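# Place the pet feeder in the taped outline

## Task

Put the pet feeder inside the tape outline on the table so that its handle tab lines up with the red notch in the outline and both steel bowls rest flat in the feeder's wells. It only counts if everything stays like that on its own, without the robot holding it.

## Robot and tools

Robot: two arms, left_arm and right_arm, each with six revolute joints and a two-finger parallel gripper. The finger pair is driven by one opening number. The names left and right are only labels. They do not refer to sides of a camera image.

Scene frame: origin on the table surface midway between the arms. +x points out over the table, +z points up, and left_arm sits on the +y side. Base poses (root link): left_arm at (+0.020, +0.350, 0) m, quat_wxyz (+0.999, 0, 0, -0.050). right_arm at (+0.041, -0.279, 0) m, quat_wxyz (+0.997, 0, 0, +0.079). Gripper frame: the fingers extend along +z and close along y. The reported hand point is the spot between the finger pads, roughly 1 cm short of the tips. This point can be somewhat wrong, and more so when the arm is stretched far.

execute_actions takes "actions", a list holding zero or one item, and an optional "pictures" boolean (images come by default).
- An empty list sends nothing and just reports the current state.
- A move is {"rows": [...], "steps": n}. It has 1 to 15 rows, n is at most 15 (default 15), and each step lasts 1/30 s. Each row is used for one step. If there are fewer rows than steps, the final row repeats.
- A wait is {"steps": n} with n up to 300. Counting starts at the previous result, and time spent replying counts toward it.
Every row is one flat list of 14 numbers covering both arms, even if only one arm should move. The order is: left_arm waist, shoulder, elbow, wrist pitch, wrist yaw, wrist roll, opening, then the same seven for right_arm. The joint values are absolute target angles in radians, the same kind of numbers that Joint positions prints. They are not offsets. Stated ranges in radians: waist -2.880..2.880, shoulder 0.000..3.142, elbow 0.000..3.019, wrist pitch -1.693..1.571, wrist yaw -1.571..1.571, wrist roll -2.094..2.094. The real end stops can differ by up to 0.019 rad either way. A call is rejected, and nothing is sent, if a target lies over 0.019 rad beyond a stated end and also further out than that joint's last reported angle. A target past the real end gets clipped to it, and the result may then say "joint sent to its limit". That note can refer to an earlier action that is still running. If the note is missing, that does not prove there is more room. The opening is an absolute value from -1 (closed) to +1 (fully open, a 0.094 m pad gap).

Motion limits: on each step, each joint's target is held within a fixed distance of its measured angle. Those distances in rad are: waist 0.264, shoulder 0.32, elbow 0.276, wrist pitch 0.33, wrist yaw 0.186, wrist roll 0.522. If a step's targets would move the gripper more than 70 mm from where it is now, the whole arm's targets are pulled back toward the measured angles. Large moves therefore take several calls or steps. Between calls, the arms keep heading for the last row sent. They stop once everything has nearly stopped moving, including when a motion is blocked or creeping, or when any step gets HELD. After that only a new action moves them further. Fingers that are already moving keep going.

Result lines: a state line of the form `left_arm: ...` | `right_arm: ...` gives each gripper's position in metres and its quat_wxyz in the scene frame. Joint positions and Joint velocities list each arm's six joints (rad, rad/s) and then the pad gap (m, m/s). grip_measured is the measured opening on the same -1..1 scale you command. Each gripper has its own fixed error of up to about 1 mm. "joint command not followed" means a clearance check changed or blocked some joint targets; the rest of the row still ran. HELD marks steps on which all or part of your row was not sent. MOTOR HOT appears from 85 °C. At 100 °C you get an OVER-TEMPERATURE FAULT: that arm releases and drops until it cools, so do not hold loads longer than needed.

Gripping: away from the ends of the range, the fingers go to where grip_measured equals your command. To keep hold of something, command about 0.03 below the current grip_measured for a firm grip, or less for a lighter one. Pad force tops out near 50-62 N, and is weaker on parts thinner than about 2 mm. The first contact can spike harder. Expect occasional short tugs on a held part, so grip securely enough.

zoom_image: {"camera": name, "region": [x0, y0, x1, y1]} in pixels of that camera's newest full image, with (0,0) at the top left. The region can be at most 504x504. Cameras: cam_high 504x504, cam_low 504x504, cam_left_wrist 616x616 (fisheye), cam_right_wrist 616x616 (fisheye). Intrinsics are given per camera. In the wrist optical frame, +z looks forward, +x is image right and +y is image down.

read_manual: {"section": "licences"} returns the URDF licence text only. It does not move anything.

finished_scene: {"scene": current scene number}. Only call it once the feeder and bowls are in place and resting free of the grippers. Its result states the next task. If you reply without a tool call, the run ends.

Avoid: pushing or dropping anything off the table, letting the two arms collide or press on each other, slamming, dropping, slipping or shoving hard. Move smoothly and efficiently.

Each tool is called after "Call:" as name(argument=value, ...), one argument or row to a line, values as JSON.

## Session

Call:
execute_actions(
  actions=[],
)

Scene clock: 0.00 s of 4800.00 s.
left_arm: end_effector_position=(+0.8087, +0.5548, +0.2631) grip_measured=+1.000 end_effector_quat_wxyz=(+0.329, +0.184, +0.840, +0.391) | right_arm: end_effector_position=(+0.5814, +0.1077, +0.3873) grip_measured=+1.000 end_effector_quat_wxyz=(-0.285, +0.926, -0.247, +0.032)
Joint positions: left_arm=[ 0.268  1.991  1.822 -0.383 -0.426  0.838  0.094] | right_arm=[ 0.375  1.85   2.173 -1.416 -0.347 -2.002  0.094]
Joint velocities: left_arm=[-0.005 -0.015  0.012  0.022 -0.081  0.037  0.   ] | right_arm=[-0.005 -0.015  0.007  0.007 -0.066 -0.022  0.   ]
Motor temperatures (°C, as the motors report them): left_arm=[23 26 25 23 23 21] | right_arm=[24 26 26 21 23 22]

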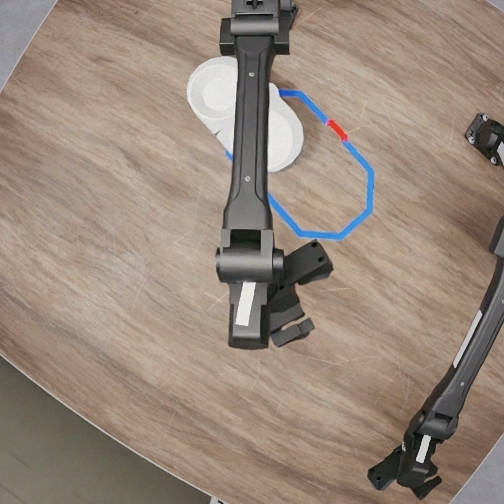

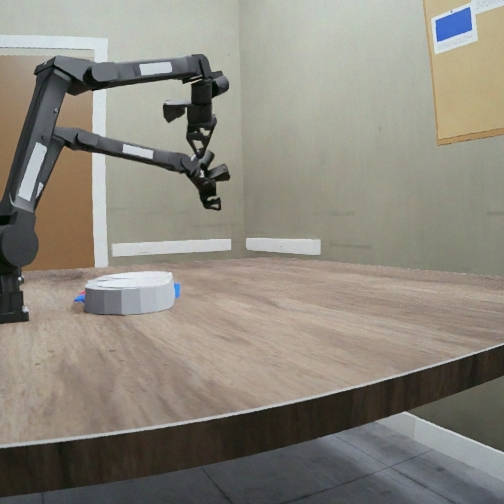

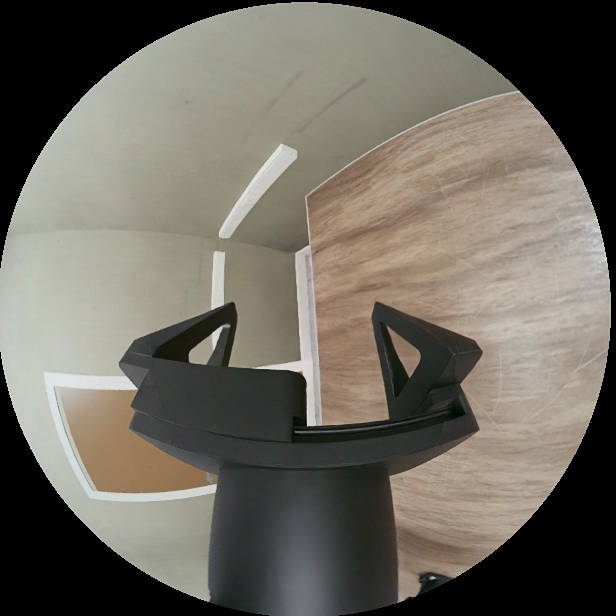

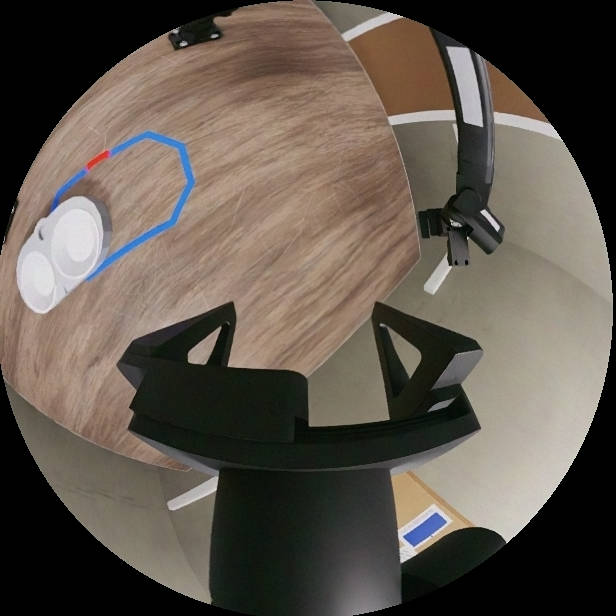

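Call:
execute_actions(
  actions=[
    {"rows":[[0.2,1.81,1.583,-1.344,0,0.63,-0.1,-1.9,1.5,1.8,-1.4,-0.35,-2,1]]},
  ],
  pictures=false,
)

Call:
execute_actions(
  actions=[
    {"steps":30},
  ],
)

Call:
execute_actions(
  actions=[
    {"rows":[[-1.137,1.81,1.583,-1.344,0,0.63,-0.1,-1.9,1.5,1.8,-1.4,-0.35,-2,1]]},
  ],
  pictures=false,
)

Call:
execute_actions(
  actions=[
    {"steps":45},
  ],
)

Scene clock: 11.73 s of 4800.00 s.
left_arm: end_effector_position=(+0.5728, +0.3975, +0.1421) grip_measured=-0.098 end_effector_quat_wxyz=(-0.000, +0.280, +0.960, +0.000) | right_arm: end_effector_position=(+0.5873, -0.1593, +0.4058) grip_measured=+1.000 end_effector_quat_wxyz=(-0.266, +0.855, -0.439, +0.079)
Joint positions: left_arm=[ 0.186  1.828  1.586 -1.329 -0.001  0.654  0.042] | right_arm=[-0.048  1.566  1.854 -1.409 -0.35  -2.002  0.094]
Joint velocities: left_arm=[-0.005 -0.005  0.002 -0.115 -0.007 -0.154  0.   ] | right_arm=[-1.324 -0.298 -0.125 -0.002 -0.022 -0.007  0.   ]
Motor temperatures (°C, as the motors report them): left_arm=[23 27 29 23 23 21] | right_arm=[24 27 29 21 23 22]
Steps of this call (steps 1 to 90: nothing new was sent; then 8.23 s passed at rest; steps 91 to 105: all 15 steps of this action). Readings (joint positions):
91: left_arm=[0.267 1.983 1.807 -0.413 -0.372 0.818] | right_arm=[0.370 1.841 2.156 -1.411 -0.349 -2.002]
92: left_arm=[0.267 1.957 1.770 -0.472 -0.312 0.798] | right_arm=[0.364 1.822 2.121 -1.409 -0.350 -2.002]
94: left_arm=[0.260 1.907 1.692 -0.609 -0.183 0.762] | right_arm=[0.334 1.777 2.049 -1.409 -0.350 -2.002]
98: left_arm=[0.227 1.847 1.612 -0.972 -0.014 0.700] | right_arm=[0.230 1.681 1.932 -1.409 -0.350 -2.002]
105: the state above

Scene clock: 12.73 s of 4800.00 s.
left_arm: end_effector_position=(+0.5714, +0.4003, +0.1423) grip_measured=-0.098 end_effector_quat_wxyz=(-0.003, +0.271, +0.963, -0.000) | right_arm: end_effector_position=(+0.2313, -0.7926, +0.4089) grip_measured=+1.000 end_effector_quat_wxyz=(+0.149, -0.357, +0.892, -0.235)
Joint positions: left_arm=[ 0.192  1.827  1.586 -1.334 -0.001  0.64   0.042] | right_arm=[-1.48   1.535  1.826 -1.409 -0.35  -2.002  0.094]
Joint velocities: left_arm=[ 0.005 -0.005  0.002  0.002  0.125  0.007 -0.   ] | right_arm=[-1.382 -0.005 -0.022 -0.027 -0.037  0.007  0.   ]
Motor temperatures (°C, as the motors report them): left_arm=[23 27 29 23 23 21] | right_arm=[24 27 29 21 23 22]
Steps of this call (steps 1 to 30: the robot went on to your last target). Readings (joint positions):
1: left_arm=[0.187 1.827 1.586 -1.332 -0.001 0.651] | right_arm=[-0.093 1.557 1.850 -1.409 -0.350 -2.002]
2: left_arm=[0.189 1.827 1.586 -1.333 -0.001 0.649] | right_arm=[-0.139 1.549 1.847 -1.409 -0.350 -2.002]
4: left_arm=[0.190 1.827 1.586 -1.334 -0.001 0.645] | right_arm=[-0.234 1.540 1.843 -1.409 -0.350 -2.002]
8: left_arm=[0.192 1.827 1.586 -1.334 -0.001 0.642] | right_arm=[-0.425 1.535 1.837 -1.409 -0.350 -2.002]
30: the state above

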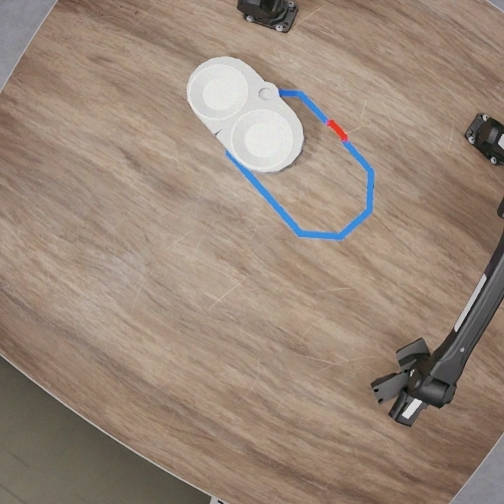

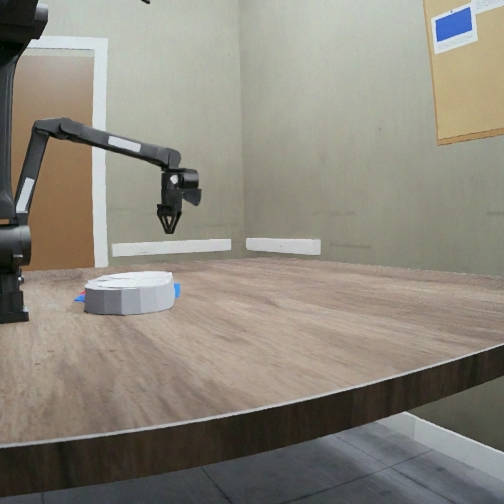

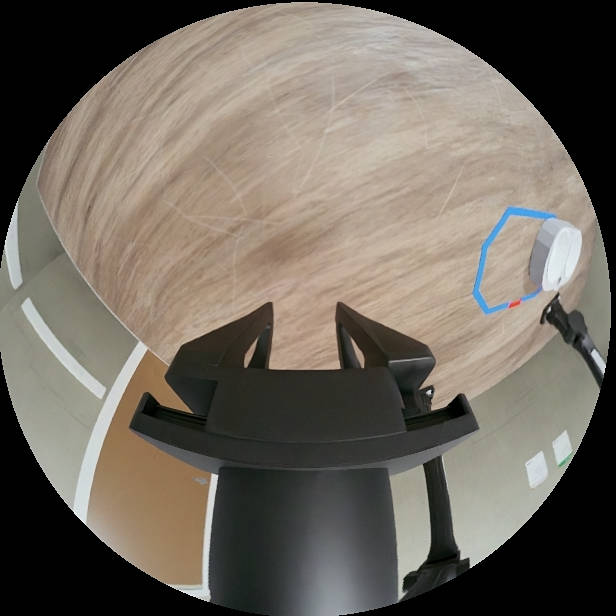

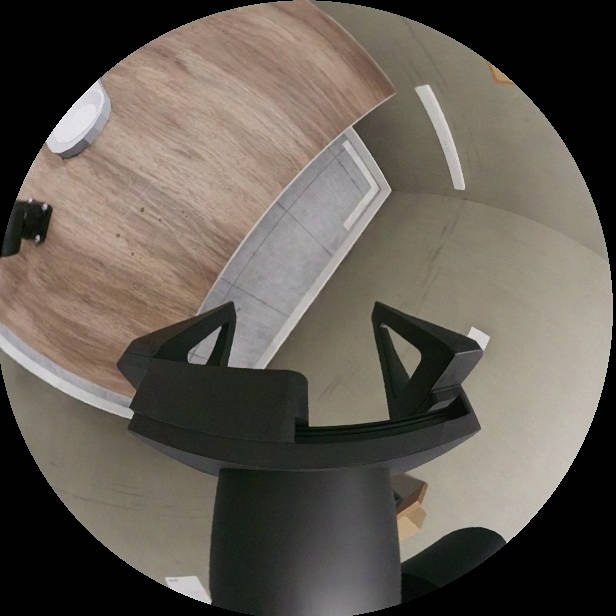

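Scene clock: 13.23 s of 4800.00 s.
left_arm: end_effector_position=(+0.5334, +0.1434, +0.1423) grip_measured=-0.098 end_effector_quat_wxyz=(-0.003, +0.490, +0.872, +0.002) | right_arm: end_effector_position=(-0.0114, -0.8198, +0.4085) grip_measured=+1.000 end_effector_quat_wxyz=(+0.091, -0.148, +0.949, -0.261)
Joint positions: left_arm=[-0.283  1.827  1.586 -1.334 -0.004  0.64   0.042] | right_arm=[-1.931  1.524  1.812 -1.409 -0.347 -2.002  0.094]
Joint velocities: left_arm=[-1.275  0.005 -0.007 -0.002 -0.081 -0.007  0.   ] | right_arm=[ 0.23  -0.044 -0.007  0.017 -0.022 -0.022  0.   ]
Motor temperatures (°C, as the motors report them): left_arm=[23 28 29 23 23 21] | right_arm=[24 27 29 21 23 22]
Steps of this call (steps 1 to 15: all 15 steps of this action). Readings (joint positions):
1: left_arm=[0.185 1.827 1.586 -1.334 -0.003 0.640] | right_arm=[-1.528 1.535 1.826 -1.409 -0.350 -2.002]
2: left_arm=[0.176 1.827 1.586 -1.334 -0.004 0.640] | right_arm=[-1.576 1.535 1.826 -1.409 -0.350 -2.002]
4: left_arm=[0.135 1.827 1.586 -1.334 -0.004 0.640] | right_arm=[-1.672 1.535 1.826 -1.409 -0.350 -2.002]
8: left_arm=[0.006 1.827 1.586 -1.334 -0.004 0.640] | right_arm=[-1.859 1.533 1.819 -1.409 -0.349 -2.002]
15: the state above

Scene clock: 14.73 s of 4800.00 s.
left_arm: end_effector_position=(+0.2050, -0.1711, +0.1423) grip_measured=-0.098 end_effector_quat_wxyz=(-0.003, +0.804, +0.594, +0.001) | right_arm: end_effector_position=(+0.0036, -0.8184, +0.4136) grip_measured=+1.000 end_effector_quat_wxyz=(+0.094, -0.161, +0.946, -0.265)
Joint positions: left_arm=[-1.129  1.827  1.586 -1.334  0.001  0.639  0.042] | right_arm=[-1.905  1.514  1.812 -1.409 -0.349 -2.002  0.094]
Joint velocities: left_arm=[-0.015 -0.005 -0.012  0.002  0.022  0.037  0.   ] | right_arm=[-0.024  0.005 -0.002 -0.002 -0.051 -0.007  0.   ]
Motor temperatures (°C, as the motors report them): left_arm=[23 28 29 23 23 21] | right_arm=[24 27 29 21 23 22]
Steps of this call (steps 1 to 45: the robot went on to your last target). Readings (joint positions):
1: left_arm=[-0.327 1.827 1.586 -1.334 -0.004 0.640] | right_arm=[-1.924 1.522 1.812 -1.409 -0.347 -2.002]
2: left_arm=[-0.372 1.827 1.586 -1.334 -0.004 0.640] | right_arm=[-1.917 1.520 1.812 -1.409 -0.348 -2.002]
4: left_arm=[-0.461 1.827 1.586 -1.334 -0.004 0.640] | right_arm=[-1.908 1.516 1.812 -1.409 -0.349 -2.002]
8: left_arm=[-0.642 1.827 1.586 -1.334 -0.004 0.640] | right_arm=[-1.905 1.514 1.812 -1.409 -0.349 -2.002]
45: the state above

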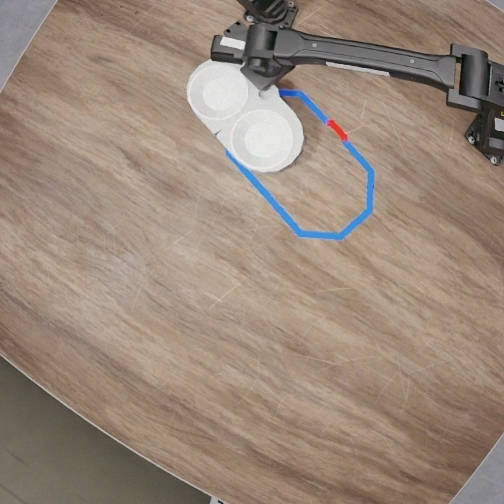

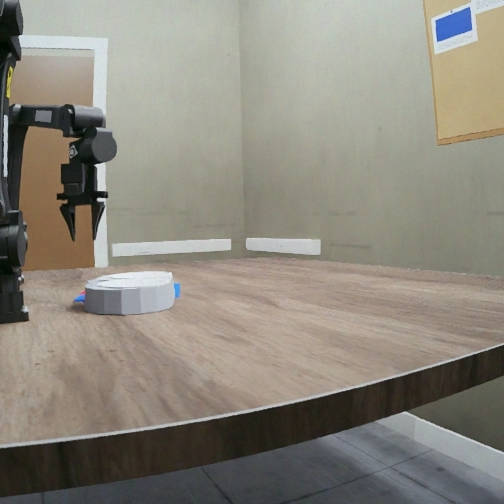

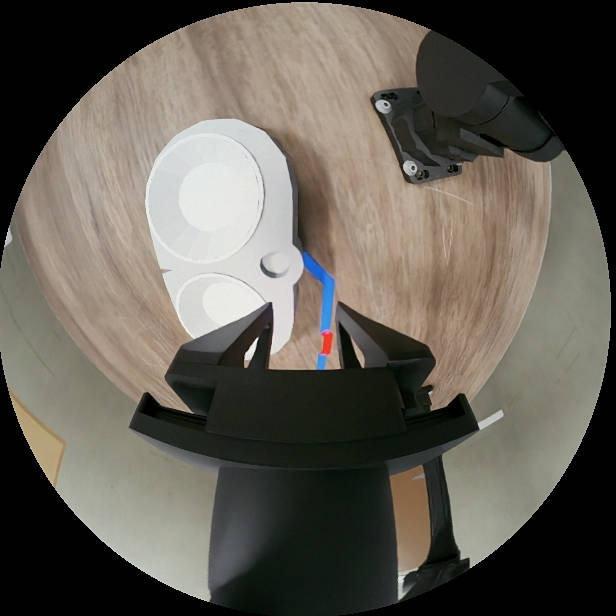

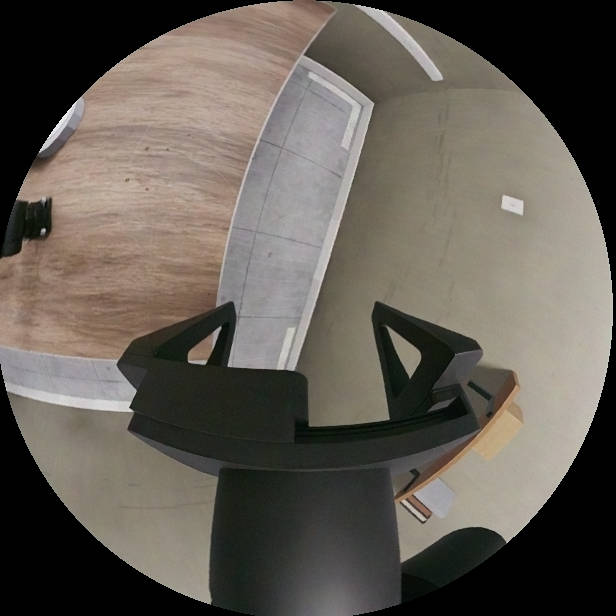

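Call:
execute_actions(
  actions=[
    {"rows":[[-1.104,1.84,1.57,-1.31,0,0.63,-0.1,-1.9,1.5,1.8,-1.4,-0.35,-2,1],[-1.104,1.85,1.55,-1.29,0,0.63,-0.1,-1.9,1.5,1.8,-1.4,-0.35,-2,1],[-1.104,1.86,1.53,-1.26,0,0.63,-0.1,-1.9,1.5,1.8,-1.4,-0.35,-2,1],[-1.104,1.87,1.51,-1.23,0,0.63,-0.1,-1.9,1.5,1.8,-1.4,-0.35,-2,1],[-1.104,1.88,1.49,-1.2,0,0.63,-0.1,-1.9,1.5,1.8,-1.4,-0.35,-2,1],[-1.104,1.885,1.475,-1.17,0,0.63,-0.1,-1.9,1.5,1.8,-1.4,-0.35,-2,1],[-1.104,1.89,1.46,-1.144,0,0.63,-0.1,-1.9,1.5,1.8,-1.4,-0.35,-2,1]]},
  ],
  pictures=false,
)

Call:
execute_actions(
  actions=[
    {"steps":15},
  ],
)

Scene clock: 20.20 s of 4800.00 s.
left_arm: end_effector_position=(+0.2142, -0.1638, +0.0621) grip_measured=-0.098 end_effector_quat_wxyz=(-0.009, +0.798, +0.602, +0.002) | right_arm: end_effector_position=(+0.0036, -0.8184, +0.4136) grip_measured=+1.000 end_effector_quat_wxyz=(+0.094, -0.161, +0.946, -0.265)
Joint positions: left_arm=[-1.109  1.895  1.463 -1.157  0.001  0.639  0.042] | right_arm=[-1.905  1.514  1.812 -1.409 -0.349 -2.002  0.094]
Joint velocities: left_arm=[-0.005  0.015 -0.002  0.017 -0.095  0.007  0.   ] | right_arm=[-0.005 -0.024  0.012  0.017 -0.051 -0.051  0.   ]
Motor temperatures (°C, as the motors report them): left_arm=[23 28 29 23 23 21] | right_arm=[24 27 29 21 23 22]
Steps of this call (steps 1 to 15: the robot went on to your last target; steps 16 to 90: nothing new was sent; then 1.97 s passed at rest; steps 91 to 105: all 15 steps of this action). Readings (joint positions):
91: left_arm=[-1.128 1.827 1.586 -1.332 0.001 0.639] | right_arm=[-1.905 1.514 1.812 -1.409 -0.349 -2.002]
92: left_arm=[-1.127 1.827 1.582 -1.323 0.001 0.639] | right_arm=[-1.905 1.514 1.812 -1.409 -0.349 -2.002]
94: left_arm=[-1.123 1.827 1.563 -1.284 0.001 0.639] | right_arm=[-1.905 1.514 1.812 -1.409 -0.349 -2.002]
98: left_arm=[-1.112 1.843 1.494 -1.184 0.001 0.639] | right_arm=[-1.905 1.514 1.812 -1.409 -0.349 -2.002]
105: the state above

Scene clock: 20.70 s of 4800.00 s.
left_arm: end_effector_position=(+0.2144, -0.1643, +0.0621) grip_measured=-0.098 end_effector_quat_wxyz=(-0.008, +0.798, +0.602, +0.002) | right_arm: end_effector_position=(+0.0036, -0.8184, +0.4136) grip_measured=+1.000 end_effector_quat_wxyz=(+0.094, -0.161, +0.946, -0.265)
Joint positions: left_arm=[-1.109  1.895  1.463 -1.155  0.001  0.639  0.042] | right_arm=[-1.905  1.514  1.812 -1.409 -0.349 -2.002  0.094]
Joint velocities: left_arm=[-0.015 -0.015  0.007  0.002 -0.007 -0.007 -0.   ] | right_arm=[ 0.005 -0.005  0.007  0.022  0.007  0.022  0.   ]
Motor temperatures (°C, as the motors report them): left_arm=[23 28 29 23 23 21] | right_arm=[24 27 29 21 23 22]
Steps of this call (steps 1 to 15: the robot went on to your last target). Readings (joint positions):
1: left_arm=[-1.109 1.895 1.463 -1.157 0.001 0.639] | right_arm=[-1.905 1.514 1.812 -1.409 -0.349 -2.002]
2: left_arm=[-1.109 1.895 1.463 -1.156 0.001 0.639] | right_arm=[-1.905 1.514 1.812 -1.409 -0.349 -2.002]
4: left_arm=[-1.109 1.895 1.463 -1.155 0.001 0.639] | right_arm=[-1.905 1.514 1.812 -1.409 -0.349 -2.002]
8: left_arm=[-1.109 1.895 1.463 -1.155 0.001 0.639] | right_arm=[-1.905 1.514 1.812 -1.409 -0.349 -2.002]
15: the state above
All arms were judged still, so your last target was given up. Only a new action makes them travel on or press farther. Fingers that are still opening or closing keep moving.

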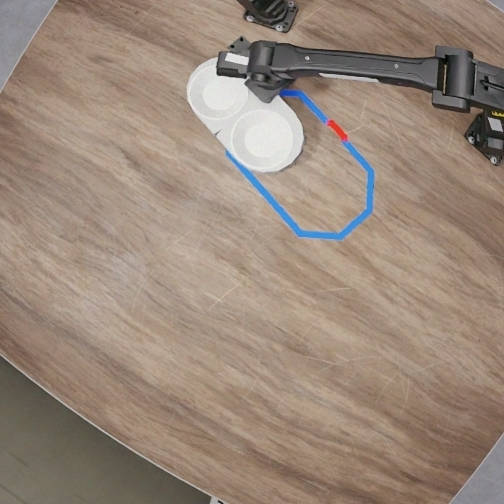

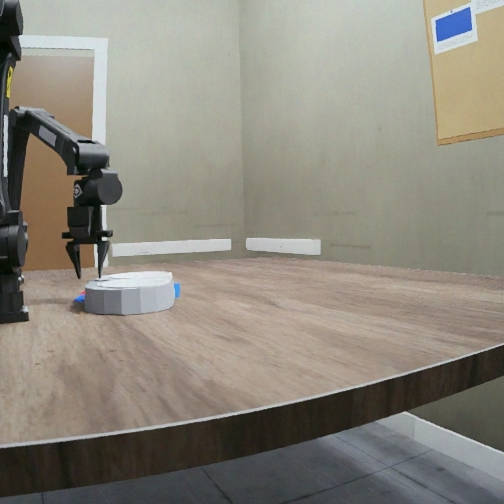

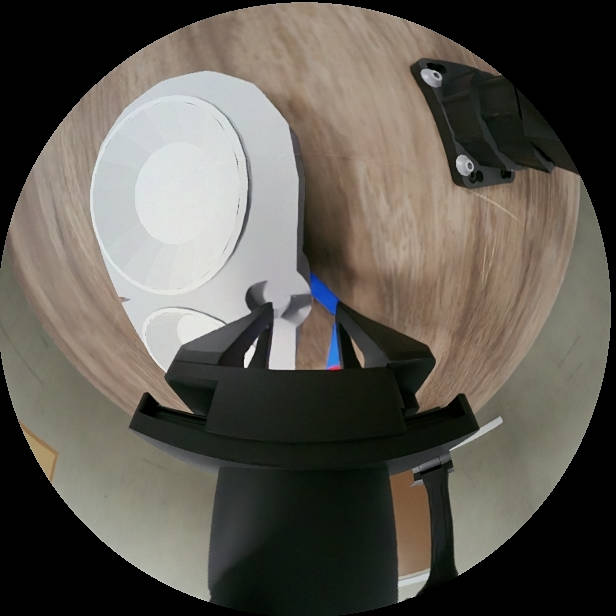

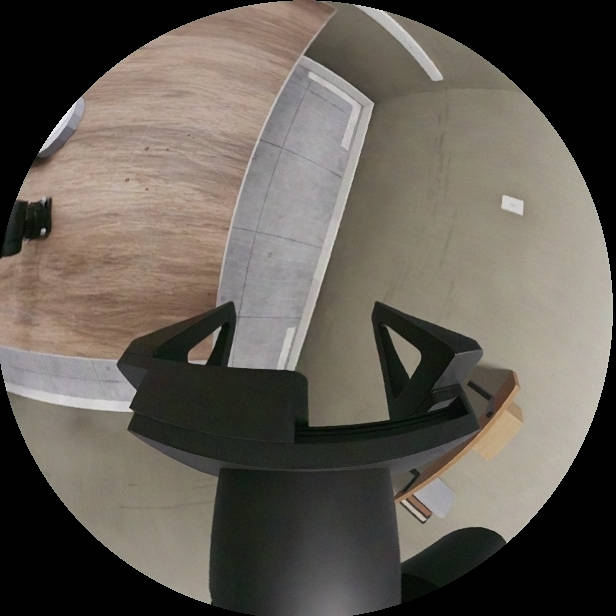

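Call:
execute_actions(
  actions=[
    {"rows":[[-1.104,1.905,1.46,-1.14,0,0.63,-0.2,-1.9,1.5,1.8,-1.4,-0.35,-2,1],[-1.104,1.915,1.46,-1.135,0,0.63,-0.2,-1.9,1.5,1.8,-1.4,-0.35,-2,1],[-1.104,1.925,1.46,-1.13,0,0.63,-0.2,-1.9,1.5,1.8,-1.4,-0.35,-2,1],[-1.104,1.935,1.46,-1.125,0,0.63,-0.2,-1.9,1.5,1.8,-1.4,-0.35,-2,1]]},
  ],
  pictures=false,
)

Call:
execute_actions(
  actions=[
    {"rows":[[-1.104,1.935,1.46,-1.125,0,0.63,-0.3,-1.9,1.5,1.8,-1.4,-0.35,-2,1],[-1.104,1.935,1.46,-1.125,0,0.63,-0.4,-1.9,1.5,1.8,-1.4,-0.35,-2,1],[-1.104,1.935,1.46,-1.125,0,0.63,-0.5,-1.9,1.5,1.8,-1.4,-0.35,-2,1],[-1.104,1.935,1.46,-1.125,0,0.63,-0.55,-1.9,1.5,1.8,-1.4,-0.35,-2,1],[-1.104,1.935,1.46,-1.125,0,0.63,-0.6,-1.9,1.5,1.8,-1.4,-0.35,-2,1],[-1.104,1.935,1.46,-1.125,0,0.63,-0.65,-1.9,1.5,1.8,-1.4,-0.35,-2,1],[-1.104,1.935,1.46,-1.125,0,0.63,-0.7,-1.9,1.5,1.8,-1.4,-0.35,-2,1],[-1.104,1.935,1.46,-1.125,0,0.63,-0.78,-1.9,1.5,1.8,-1.4,-0.35,-2,1]]},
  ],
)

Scene clock: 28.33 s of 4800.00 s.
left_arm: end_effector_position=(+0.2155, -0.1670, +0.0501) grip_measured=-0.198 end_effector_quat_wxyz=(-0.009, +0.798, +0.602, +0.002) | right_arm: end_effector_position=(+0.0036, -0.8184, +0.4136) grip_measured=+1.000 end_effector_quat_wxyz=(+0.094, -0.161, +0.946, -0.265)
Joint positions: left_arm=[-1.109  1.918  1.463 -1.136  0.001  0.639  0.038] | right_arm=[-1.905  1.514  1.812 -1.409 -0.349 -2.002  0.094]
Joint velocities: left_arm=[-0.034 -0.005 -0.012 -0.022  0.007 -0.037  0.   ] | right_arm=[ 0.005 -0.015 -0.017 -0.012 -0.022 -0.022  0.   ]
Motor temperatures (°C, as the motors report them): left_arm=[23 28 28 23 23 21] | right_arm=[24 27 29 21 23 22]
Steps of this call (steps 1 to 90: nothing new was sent; then 4.13 s passed at rest; steps 91 to 105: all 15 steps of this action). Readings (joint positions):
91: left_arm=[-1.109 1.895 1.463 -1.154 0.001 0.639] | right_arm=[-1.905 1.514 1.812 -1.409 -0.349 -2.002]
92: left_arm=[-1.109 1.895 1.463 -1.152 0.001 0.639] | right_arm=[-1.905 1.514 1.812 -1.409 -0.349 -2.002]
94: left_arm=[-1.109 1.897 1.463 -1.145 0.001 0.639] | right_arm=[-1.905 1.514 1.812 -1.409 -0.349 -2.002]
98: left_arm=[-1.109 1.907 1.463 -1.136 0.001 0.639] | right_arm=[-1.905 1.514 1.812 -1.409 -0.349 -2.002]
105: the state above

Scene clock: 28.83 s of 4800.00 s.
left_arm: end_effector_position=(+0.2161, -0.1679, +0.0501) grip_measured=-0.690 end_effector_quat_wxyz=(-0.007, +0.798, +0.602, +0.002) | right_arm: end_effector_position=(+0.0036, -0.8184, +0.4136) grip_measured=+1.000 end_effector_quat_wxyz=(+0.094, -0.161, +0.946, -0.265)
Joint positions: left_arm=[-1.108  1.918  1.463 -1.132  0.     0.64   0.015] | right_arm=[-1.905  1.514  1.812 -1.409 -0.349 -2.002  0.094]
Joint velocities: left_arm=[-0.024 -0.005  0.002 -0.007 -0.066  0.066  0.001] | right_arm=[ 0.005 -0.015 -0.007  0.012  0.022 -0.051  0.   ]
Motor temperatures (°C, as the motors report them): left_arm=[23 28 28 23 23 21] | right_arm=[24 27 29 21 23 22]
Steps of this call (steps 1 to 15: all 15 steps of this action). Readings (joint positions):
1: left_arm=[-1.109 1.918 1.463 -1.136 0.001 0.639] | right_arm=[-1.905 1.514 1.812 -1.409 -0.349 -2.002]
2: left_arm=[-1.109 1.918 1.463 -1.136 0.001 0.639] | right_arm=[-1.905 1.514 1.812 -1.409 -0.349 -2.002]
4: left_arm=[-1.109 1.918 1.463 -1.136 0.001 0.639] | right_arm=[-1.905 1.514 1.812 -1.409 -0.349 -2.002]
8: left_arm=[-1.108 1.918 1.463 -1.132 -0.000 0.639] | right_arm=[-1.905 1.514 1.812 -1.409 -0.349 -2.002]
15: the state above

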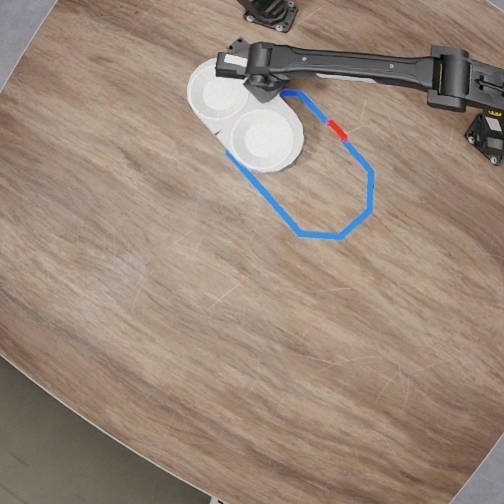

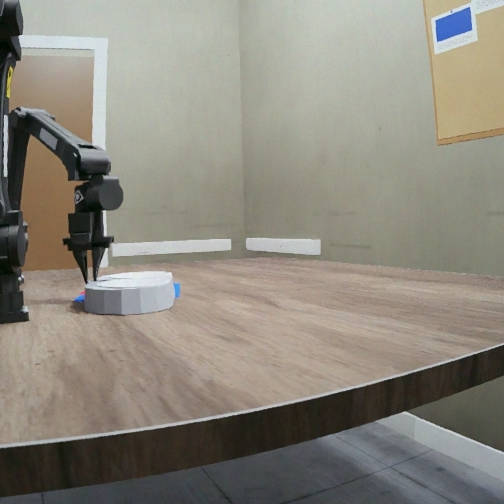

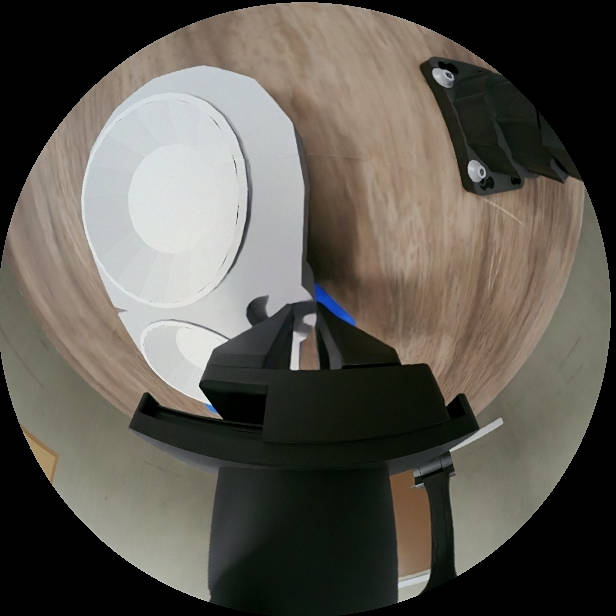

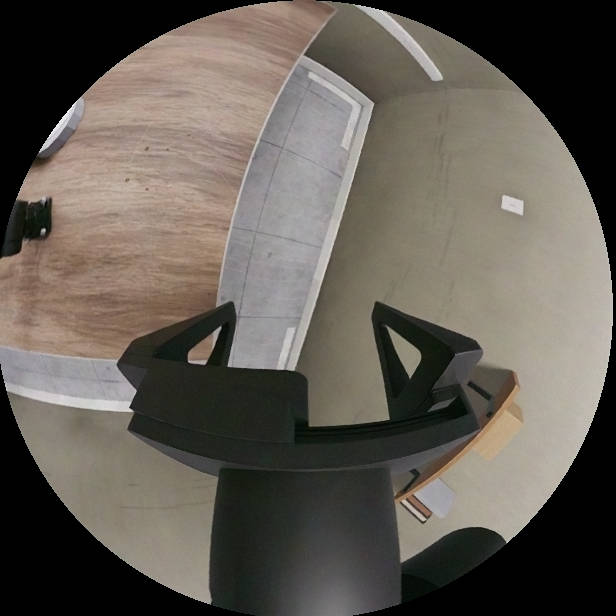

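Call:
execute_actions(
  actions=[
    {"rows":[[-1.1,1.905,1.445,-1.125,0,0.66,-0.74,-1.9,1.5,1.8,-1.4,-0.35,-2,1],[-1.093,1.894,1.428,-1.12,0,0.67,-0.74,-1.9,1.5,1.8,-1.4,-0.35,-2,1],[-1.086,1.883,1.411,-1.114,0,0.68,-0.74,-1.9,1.5,1.8,-1.4,-0.35,-2,1],[-1.079,1.872,1.393,-1.108,0,0.69,-0.74,-1.9,1.5,1.8,-1.4,-0.35,-2,1],[-1.072,1.861,1.376,-1.102,0,0.7,-0.74,-1.9,1.5,1.8,-1.4,-0.35,-2,1],[-1.065,1.85,1.359,-1.096,0,0.71,-0.74,-1.9,1.5,1.8,-1.4,-0.35,-2,1],[-1.058,1.839,1.341,-1.09,0,0.72,-0.74,-1.9,1.5,1.8,-1.4,-0.35,-2,1],[-1.051,1.828,1.324,-1.084,0,0.73,-0.74,-1.9,1.5,1.8,-1.4,-0.35,-2,1],[-1.044,1.816,1.307,-1.078,0,0.74,-0.74,-1.9,1.5,1.8,-1.4,-0.35,-2,1],[-1.037,1.805,1.289,-1.072,0,0.75,-0.74,-1.9,1.5,1.8,-1.4,-0.35,-2,1],[-1.03,1.793,1.272,-1.066,0,0.76,-0.74,-1.9,1.5,1.8,-1.4,-0.35,-2,1],[-1.023,1.781,1.255,-1.06,0,0.77,-0.74,-1.9,1.5,1.8,-1.4,-0.35,-2,1],[-1.016,1.77,1.238,-1.054,0,0.78,-0.74,-1.9,1.5,1.8,-1.4,-0.35,-2,1],[-1.009,1.758,1.22,-1.048,0,0.79,-0.74,-1.9,1.5,1.8,-1.4,-0.35,-2,1],[-1.002,1.746,1.203,-1.042,0,0.8,-0.74,-1.9,1.5,1.8,-1.4,-0.35,-2,1]]},
  ],
  pictures=false,
)

Call:
execute_actions(
  actions=[
    {"rows":[[-0.995,1.734,1.187,-1.038,0,0.81,-0.74,-1.9,1.5,1.8,-1.4,-0.35,-2,1],[-0.988,1.723,1.171,-1.034,0,0.82,-0.74,-1.9,1.5,1.8,-1.4,-0.35,-2,1],[-0.981,1.711,1.155,-1.03,0,0.83,-0.74,-1.9,1.5,1.8,-1.4,-0.35,-2,1],[-0.974,1.699,1.139,-1.026,0,0.84,-0.74,-1.9,1.5,1.8,-1.4,-0.35,-2,1],[-0.967,1.687,1.123,-1.022,0,0.85,-0.74,-1.9,1.5,1.8,-1.4,-0.35,-2,1],[-0.96,1.675,1.107,-1.018,0,0.86,-0.74,-1.9,1.5,1.8,-1.4,-0.35,-2,1],[-0.953,1.663,1.091,-1.014,0,0.87,-0.74,-1.9,1.5,1.8,-1.4,-0.35,-2,1],[-0.946,1.651,1.075,-1.01,0,0.88,-0.74,-1.9,1.5,1.8,-1.4,-0.35,-2,1],[-0.939,1.639,1.059,-1.006,0,0.89,-0.74,-1.9,1.5,1.8,-1.4,-0.35,-2,1],[-0.932,1.626,1.043,-1.002,0,0.89,-0.74,-1.9,1.5,1.8,-1.4,-0.35,-2,1],[-0.925,1.613,1.027,-0.998,0,0.89,-0.74,-1.9,1.5,1.8,-1.4,-0.35,-2,1],[-0.918,1.6,1.011,-0.994,0,0.89,-0.74,-1.9,1.5,1.8,-1.4,-0.35,-2,1],[-0.911,1.588,0.996,-0.99,0,0.89,-0.74,-1.9,1.5,1.8,-1.4,-0.35,-2,1],[-0.905,1.577,0.983,-0.986,0,0.89,-0.74,-1.9,1.5,1.8,-1.4,-0.35,-2,1],[-0.9,1.568,0.972,-0.983,0,0.89,-0.74,-1.9,1.5,1.8,-1.4,-0.35,-2,1]]},
  ],
  pictures=false,
)

Call:
execute_actions(
  actions=[
    {"steps":20},
  ],
)

Scene clock: 45.43 s of 4800.00 s.
left_arm: end_effector_position=(+0.2281, -0.0977, +0.0491) grip_measured=-0.690 end_effector_quat_wxyz=(-0.006, +0.813, +0.582, -0.000) | right_arm: end_effector_position=(+0.0036, -0.8184, +0.4136) grip_measured=+1.000 end_effector_quat_wxyz=(+0.094, -0.161, +0.946, -0.265)
Joint positions: left_arm=[-1.034  1.779  1.252 -1.056  0.002  0.765  0.015] | right_arm=[-1.905  1.514  1.812 -1.409 -0.349 -2.002  0.094]
Joint velocities: left_arm=[ 0.259 -0.347 -0.481  0.222 -0.007  0.344 -0.   ] | right_arm=[-0.005 -0.015 -0.007 -0.012  0.007 -0.037  0.   ]
Motor temperatures (°C, as the motors report them): left_arm=[23 28 28 23 23 21] | right_arm=[24 27 29 21 23 22]
Steps of this call (steps 1 to 15: the robot went on to your last target; steps 16 to 90: nothing new was sent; then 13.10 s passed at rest; steps 91 to 105: all 15 steps of this action). Readings (joint positions):
91: left_arm=[-1.108 1.918 1.463 -1.132 0.000 0.644] | right_arm=[-1.905 1.514 1.812 -1.409 -0.349 -2.002]
92: left_arm=[-1.108 1.917 1.461 -1.130 0.000 0.648] | right_arm=[-1.905 1.514 1.812 -1.409 -0.349 -2.002]
94: left_arm=[-1.107 1.907 1.446 -1.116 0.000 0.658] | right_arm=[-1.905 1.514 1.812 -1.409 -0.349 -2.002]
98: left_arm=[-1.092 1.863 1.378 -1.093 0.002 0.696] | right_arm=[-1.905 1.514 1.812 -1.409 -0.349 -2.002]
105: the state above

Scene clock: 45.93 s of 4800.00 s.
left_arm: end_effector_position=(+0.2350, -0.0050, +0.0481) grip_measured=-0.690 end_effector_quat_wxyz=(-0.007, +0.816, +0.578, -0.001) | right_arm: end_effector_position=(+0.0036, -0.8184, +0.4136) grip_measured=+1.000 end_effector_quat_wxyz=(+0.094, -0.161, +0.946, -0.265)
Joint positions: left_arm=[-0.925  1.601  1.01  -0.992  0.002  0.883  0.015] | right_arm=[-1.905  1.514  1.812 -1.409 -0.349 -2.002  0.094]
Joint velocities: left_arm=[ 0.19  -0.327 -0.398  0.09  -0.007  0.051  0.001] | right_arm=[-0.015  0.005  0.002 -0.007 -0.125 -0.051  0.   ]
Motor temperatures (°C, as the motors report them): left_arm=[23 28 28 23 23 21] | right_arm=[24 27 29 21 23 22]
Steps of this call (steps 1 to 15: all 15 steps of this action). Readings (joint positions):
1: left_arm=[-1.025 1.767 1.235 -1.050 0.002 0.775] | right_arm=[-1.905 1.514 1.812 -1.409 -0.349 -2.002]
2: left_arm=[-1.017 1.756 1.219 -1.045 0.002 0.784] | right_arm=[-1.905 1.514 1.812 -1.409 -0.349 -2.002]
4: left_arm=[-1.000 1.733 1.186 -1.036 0.002 0.804] | right_arm=[-1.905 1.514 1.812 -1.409 -0.349 -2.002]
8: left_arm=[-0.971 1.686 1.121 -1.019 0.002 0.842] | right_arm=[-1.905 1.514 1.812 -1.409 -0.349 -2.002]
15: the state above

Scene clock: 46.60 s of 4800.00 s.
left_arm: end_effector_position=(+0.2359, +0.0081, +0.0480) grip_measured=-0.690 end_effector_quat_wxyz=(-0.009, +0.812, +0.584, -0.000) | right_arm: end_effector_position=(+0.0036, -0.8184, +0.4136) grip_measured=+1.000 end_effector_quat_wxyz=(+0.094, -0.161, +0.946, -0.265)
Joint positions: left_arm=[-0.907  1.579  0.982 -0.991  0.002  0.887  0.015] | right_arm=[-1.905  1.514  1.812 -1.409 -0.349 -2.002  0.094]
Joint velocities: left_arm=[-0.005  0.005  0.002 -0.027  0.037 -0.022 -0.   ] | right_arm=[-0.005 -0.015 -0.007 -0.002 -0.037  0.037  0.   ]
Motor temperatures (°C, as the motors report them): left_arm=[23 28 28 23 23 21] | right_arm=[24 27 29 21 23 22]
Steps of this call (steps 1 to 20: the robot went on to your last target). Readings (joint positions):
1: left_arm=[-0.919 1.592 0.998 -0.991 0.002 0.885] | right_arm=[-1.905 1.514 1.812 -1.409 -0.349 -2.002]
2: left_arm=[-0.914 1.584 0.989 -0.991 0.002 0.886] | right_arm=[-1.905 1.514 1.812 -1.409 -0.349 -2.002]
4: left_arm=[-0.907 1.579 0.982 -0.991 0.002 0.886] | right_arm=[-1.905 1.514 1.812 -1.409 -0.349 -2.002]
8: left_arm=[-0.907 1.579 0.982 -0.991 0.002 0.887] | right_arm=[-1.905 1.514 1.812 -1.409 -0.349 -2.002]
20: the state above

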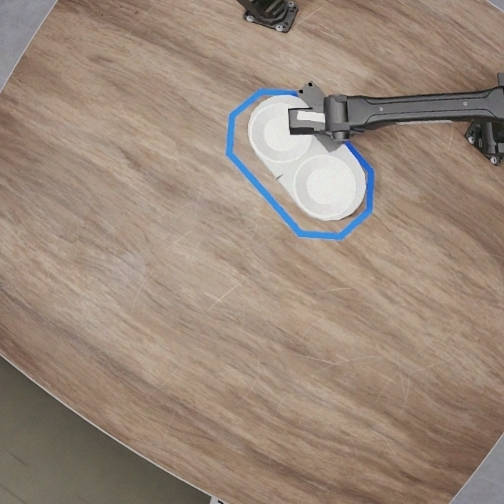

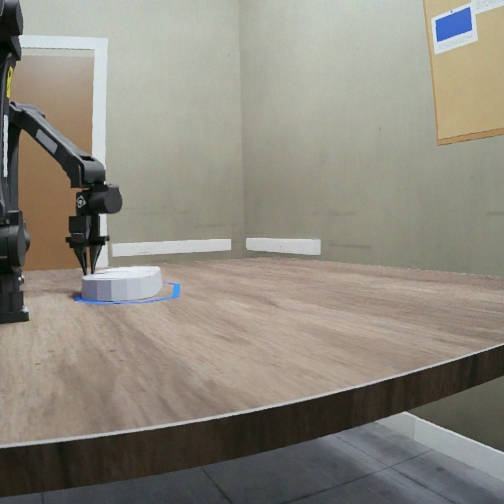

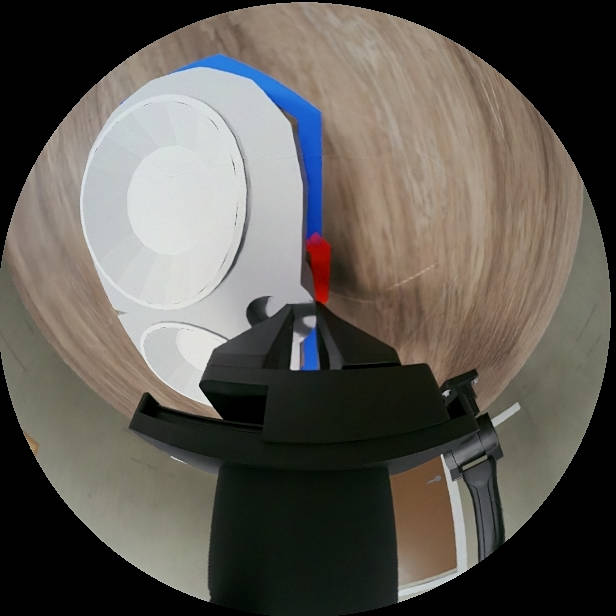

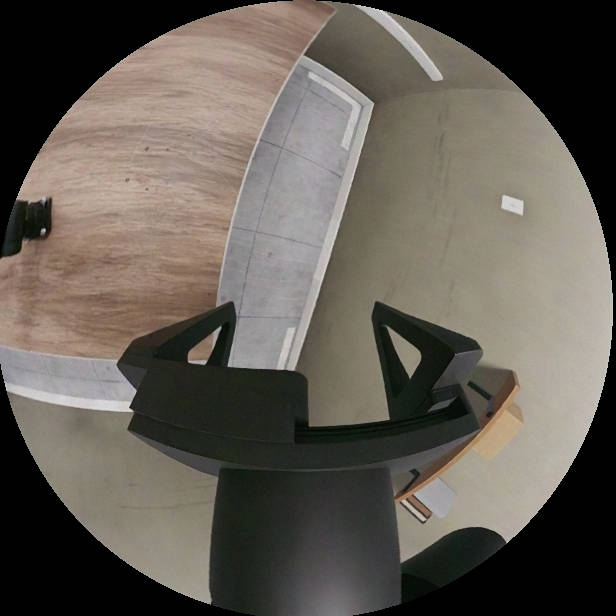

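Call:
execute_actions(
  actions=[
    {"rows":[[-0.895,1.595,1.0,-0.99,0,0.89,-0.74,-1.9,1.5,1.8,-1.4,-0.35,-2,1],[-0.89,1.605,1.012,-0.99,0,0.89,-0.74,-1.9,1.5,1.8,-1.4,-0.35,-2,1],[-0.885,1.615,1.024,-0.99,0,0.9,-0.74,-1.9,1.5,1.8,-1.4,-0.35,-2,1],[-0.878,1.625,1.036,-0.99,0,0.9,-0.74,-1.9,1.5,1.8,-1.4,-0.35,-2,1]]},
  ],
)

Scene clock: 50.20 s of 4800.00 s.
left_arm: end_effector_position=(+0.2361, +0.0083, +0.0475) grip_measured=-0.690 end_effector_quat_wxyz=(-0.012, +0.812, +0.583, -0.002) | right_arm: end_effector_position=(+0.0036, -0.8184, +0.4136) grip_measured=+1.000 end_effector_quat_wxyz=(+0.094, -0.161, +0.946, -0.265)
Joint positions: left_arm=[-0.904  1.583  0.985 -0.996  0.006  0.892  0.015] | right_arm=[-1.905  1.514  1.812 -1.409 -0.349 -2.002  0.094]
Joint velocities: left_arm=[-0.015  0.005  0.002  0.012 -0.022  0.007 -0.002] | right_arm=[ 0.005 -0.005  0.017 -0.002  0.051  0.037  0.   ]
Motor temperatures (°C, as the motors report them): left_arm=[23 28 28 23 23 21] | right_arm=[24 27 29 21 23 22]
Steps of this call (steps 1 to 15: the robot went on to your last target; steps 16 to 90: nothing new was sent; then 0.10 s passed at rest; steps 91 to 105: all 15 steps of this action). Readings (joint positions):
91: left_arm=[-0.907 1.579 0.982 -0.991 0.002 0.887] | right_arm=[-1.905 1.514 1.812 -1.409 -0.349 -2.002]
92: left_arm=[-0.906 1.579 0.982 -0.991 0.002 0.887] | right_arm=[-1.905 1.514 1.812 -1.409 -0.349 -2.002]
94: left_arm=[-0.906 1.581 0.982 -0.992 0.002 0.889] | right_arm=[-1.905 1.514 1.812 -1.409 -0.349 -2.002]
98: left_arm=[-0.904 1.583 0.985 -0.996 0.006 0.891] | right_arm=[-1.905 1.514 1.812 -1.409 -0.349 -2.002]
105: the state above

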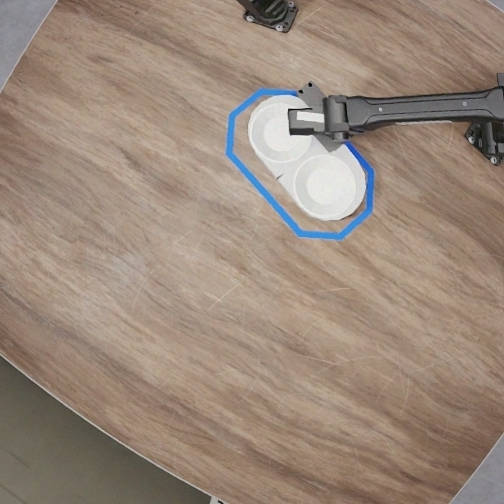

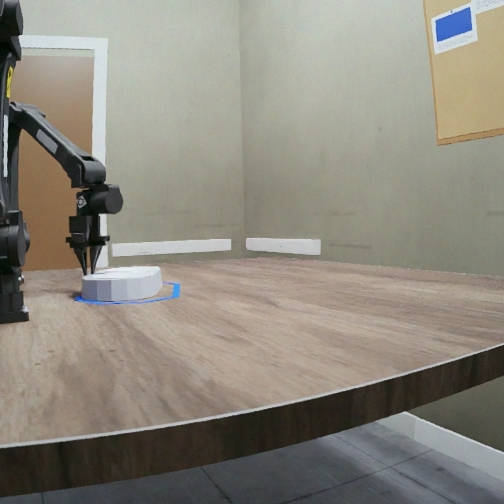

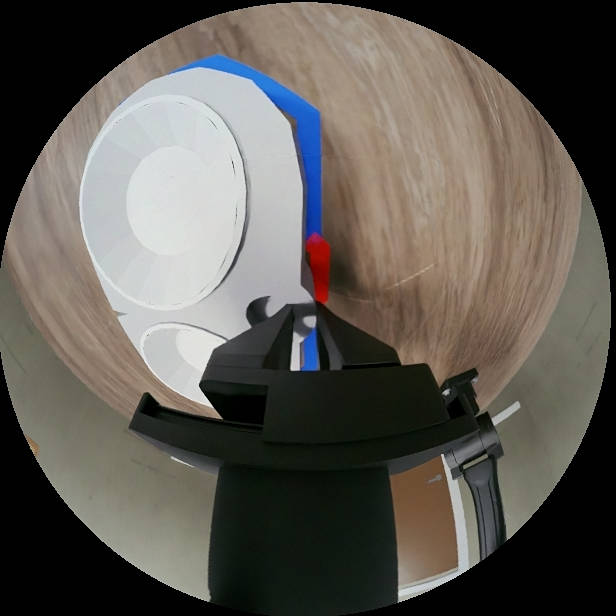

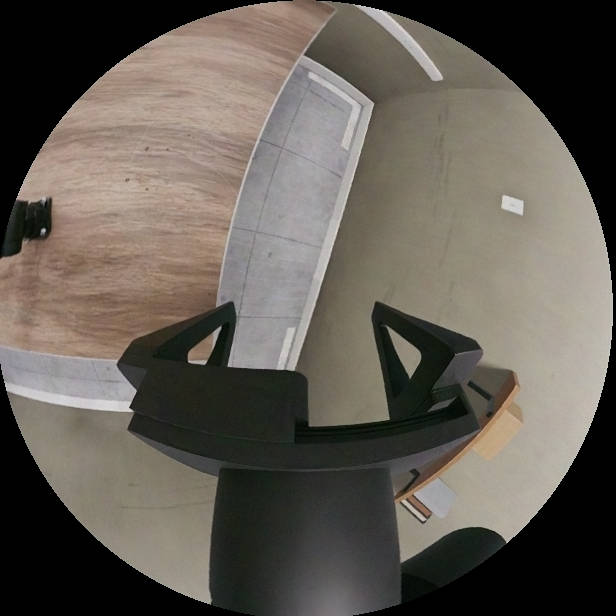

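Shoulder presses down and jams it; lead with the elbow instead.

Call:
execute_actions(
  actions=[
    {"rows":[[-0.878,1.6,1.04,-0.975,0,0.9,-0.74,-1.9,1.5,1.8,-1.4,-0.35,-2,1],[-0.878,1.6,1.04,-0.975,0,0.9,-0.74,-1.9,1.5,1.8,-1.4,-0.35,-2,1],[-0.878,1.6,1.04,-0.975,0,0.9,-0.74,-1.9,1.5,1.8,-1.4,-0.35,-2,1],[-0.878,1.6,1.04,-0.975,0,0.9,-0.74,-1.9,1.5,1.8,-1.4,-0.35,-2,1],[-0.878,1.605,1.04,-0.975,0,0.9,-0.74,-1.9,1.5,1.8,-1.4,-0.35,-2,1],[-0.878,1.605,1.04,-0.975,0,0.9,-0.74,-1.9,1.5,1.8,-1.4,-0.35,-2,1],[-0.878,1.61,1.04,-0.975,0,0.9,-0.74,-1.9,1.5,1.8,-1.4,-0.35,-2,1],[-0.878,1.61,1.04,-0.975,0,0.9,-0.74,-1.9,1.5,1.8,-1.4,-0.35,-2,1],[-0.878,1.615,1.04,-0.975,0,0.9,-0.74,-1.9,1.5,1.8,-1.4,-0.35,-2,1]]},
  ],
)

Scene clock: 53.90 s of 4800.00 s.
left_arm: end_effector_position=(+0.2361, +0.0083, +0.0475) grip_measured=-0.690 end_effector_quat_wxyz=(-0.012, +0.812, +0.583, -0.002) | right_arm: end_effector_position=(+0.0036, -0.8184, +0.4136) grip_measured=+1.000 end_effector_quat_wxyz=(+0.094, -0.161, +0.946, -0.265)
Joint positions: left_arm=[-0.904  1.583  0.985 -0.996  0.006  0.892  0.015] | right_arm=[-1.905  1.514  1.812 -1.409 -0.349 -2.002  0.094]
Joint velocities: left_arm=[-0.024 -0.005  0.002 -0.012  0.051 -0.007  0.   ] | right_arm=[-0.005  0.005 -0.002  0.012  0.022 -0.007  0.   ]
Motor temperatures (°C, as the motors report them): left_arm=[23 28 29 23 23 21] | right_arm=[24 27 29 21 23 22]
Steps of this call (steps 1 to 15: the robot went on to your last target; steps 16 to 90: nothing new was sent; then 0.20 s passed at rest; steps 91 to 105: all 15 steps of this action). Readings (joint positions):
91: left_arm=[-0.904 1.583 0.985 -0.996 0.006 0.892] | right_arm=[-1.905 1.514 1.812 -1.409 -0.349 -2.002]
92: left_arm=[-0.904 1.583 0.985 -0.996 0.006 0.892] | right_arm=[-1.905 1.514 1.812 -1.409 -0.349 -2.002]
94: left_arm=[-0.904 1.583 0.985 -0.996 0.006 0.892] | right_arm=[-1.905 1.514 1.812 -1.409 -0.349 -2.002]
98: left_arm=[-0.904 1.583 0.985 -0.996 0.006 0.892] | right_arm=[-1.905 1.514 1.812 -1.409 -0.349 -2.002]
105: the state above

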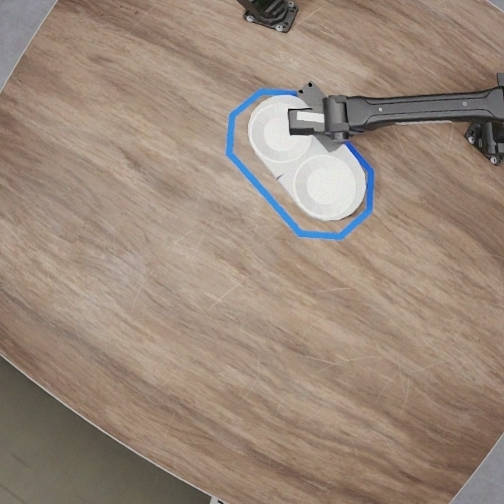

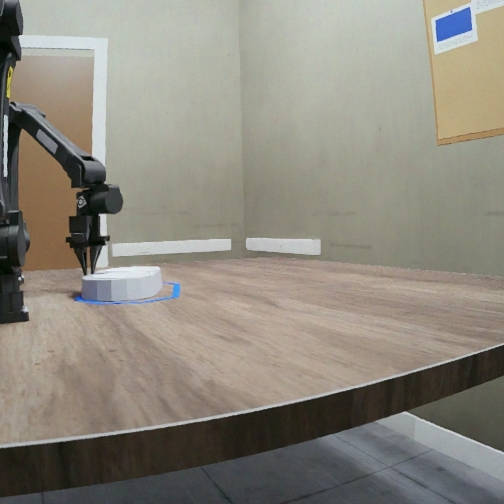

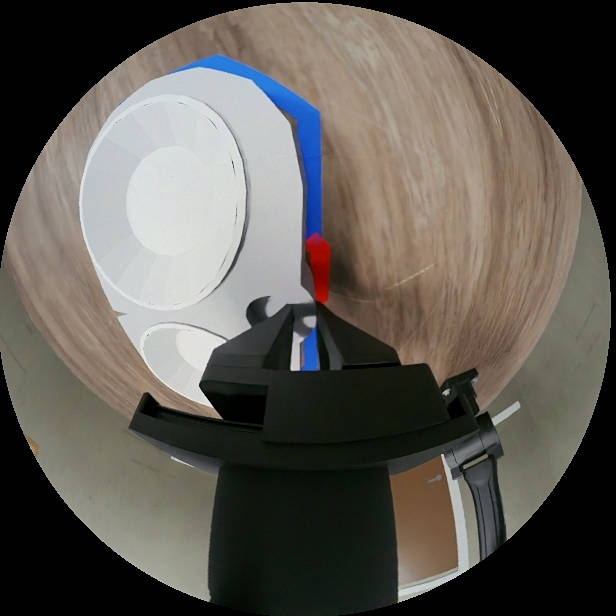

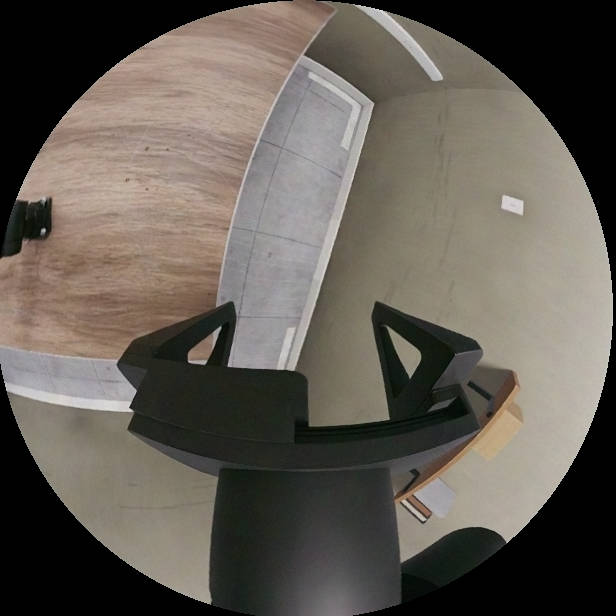

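Call:
execute_actions(
  actions=[
    {"rows":[[-0.878,1.565,1.025,-0.975,0,0.9,-0.74,-1.9,1.5,1.8,-1.4,-0.35,-2,1]]},
  ],
  pictures=false,
)

Scene clock: 58.23 s of 4800.00 s.
left_arm: end_effector_position=(+0.2411, +0.0088, +0.0482) grip_measured=-0.690 end_effector_quat_wxyz=(-0.006, +0.811, +0.585, -0.002) | right_arm: end_effector_position=(+0.0036, -0.8184, +0.4136) grip_measured=+1.000 end_effector_quat_wxyz=(+0.094, -0.161, +0.946, -0.265)
Joint positions: left_arm=[-0.894  1.581  0.985 -0.987  0.004  0.897  0.015] | right_arm=[-1.905  1.514  1.812 -1.409 -0.349 -2.002  0.094]
Joint velocities: left_arm=[-0.005 -0.015 -0.002  0.012  0.007  0.037  0.001] | right_arm=[-0.005  0.005  0.002 -0.012 -0.037  0.007  0.   ]
Motor temperatures (°C, as the motors report them): left_arm=[23 28 30 23 23 21] | right_arm=[24 27 29 21 23 22]
Steps of this call (steps 1 to 15: the robot went on to your last target; steps 16 to 90: nothing new was sent; then 0.83 s passed at rest; steps 91 to 105: all 15 steps of this action). Readings (joint positions):
91: left_arm=[-0.904 1.581 0.985 -0.995 0.006 0.892] | right_arm=[-1.905 1.514 1.812 -1.409 -0.349 -2.002]
92: left_arm=[-0.903 1.581 0.985 -0.993 0.005 0.892] | right_arm=[-1.905 1.514 1.812 -1.409 -0.349 -2.002]
94: left_arm=[-0.900 1.581 0.985 -0.990 0.005 0.893] | right_arm=[-1.905 1.514 1.812 -1.409 -0.349 -2.002]
98: left_arm=[-0.894 1.581 0.985 -0.987 0.004 0.896] | right_arm=[-1.905 1.514 1.812 -1.409 -0.349 -2.002]
105: the state above


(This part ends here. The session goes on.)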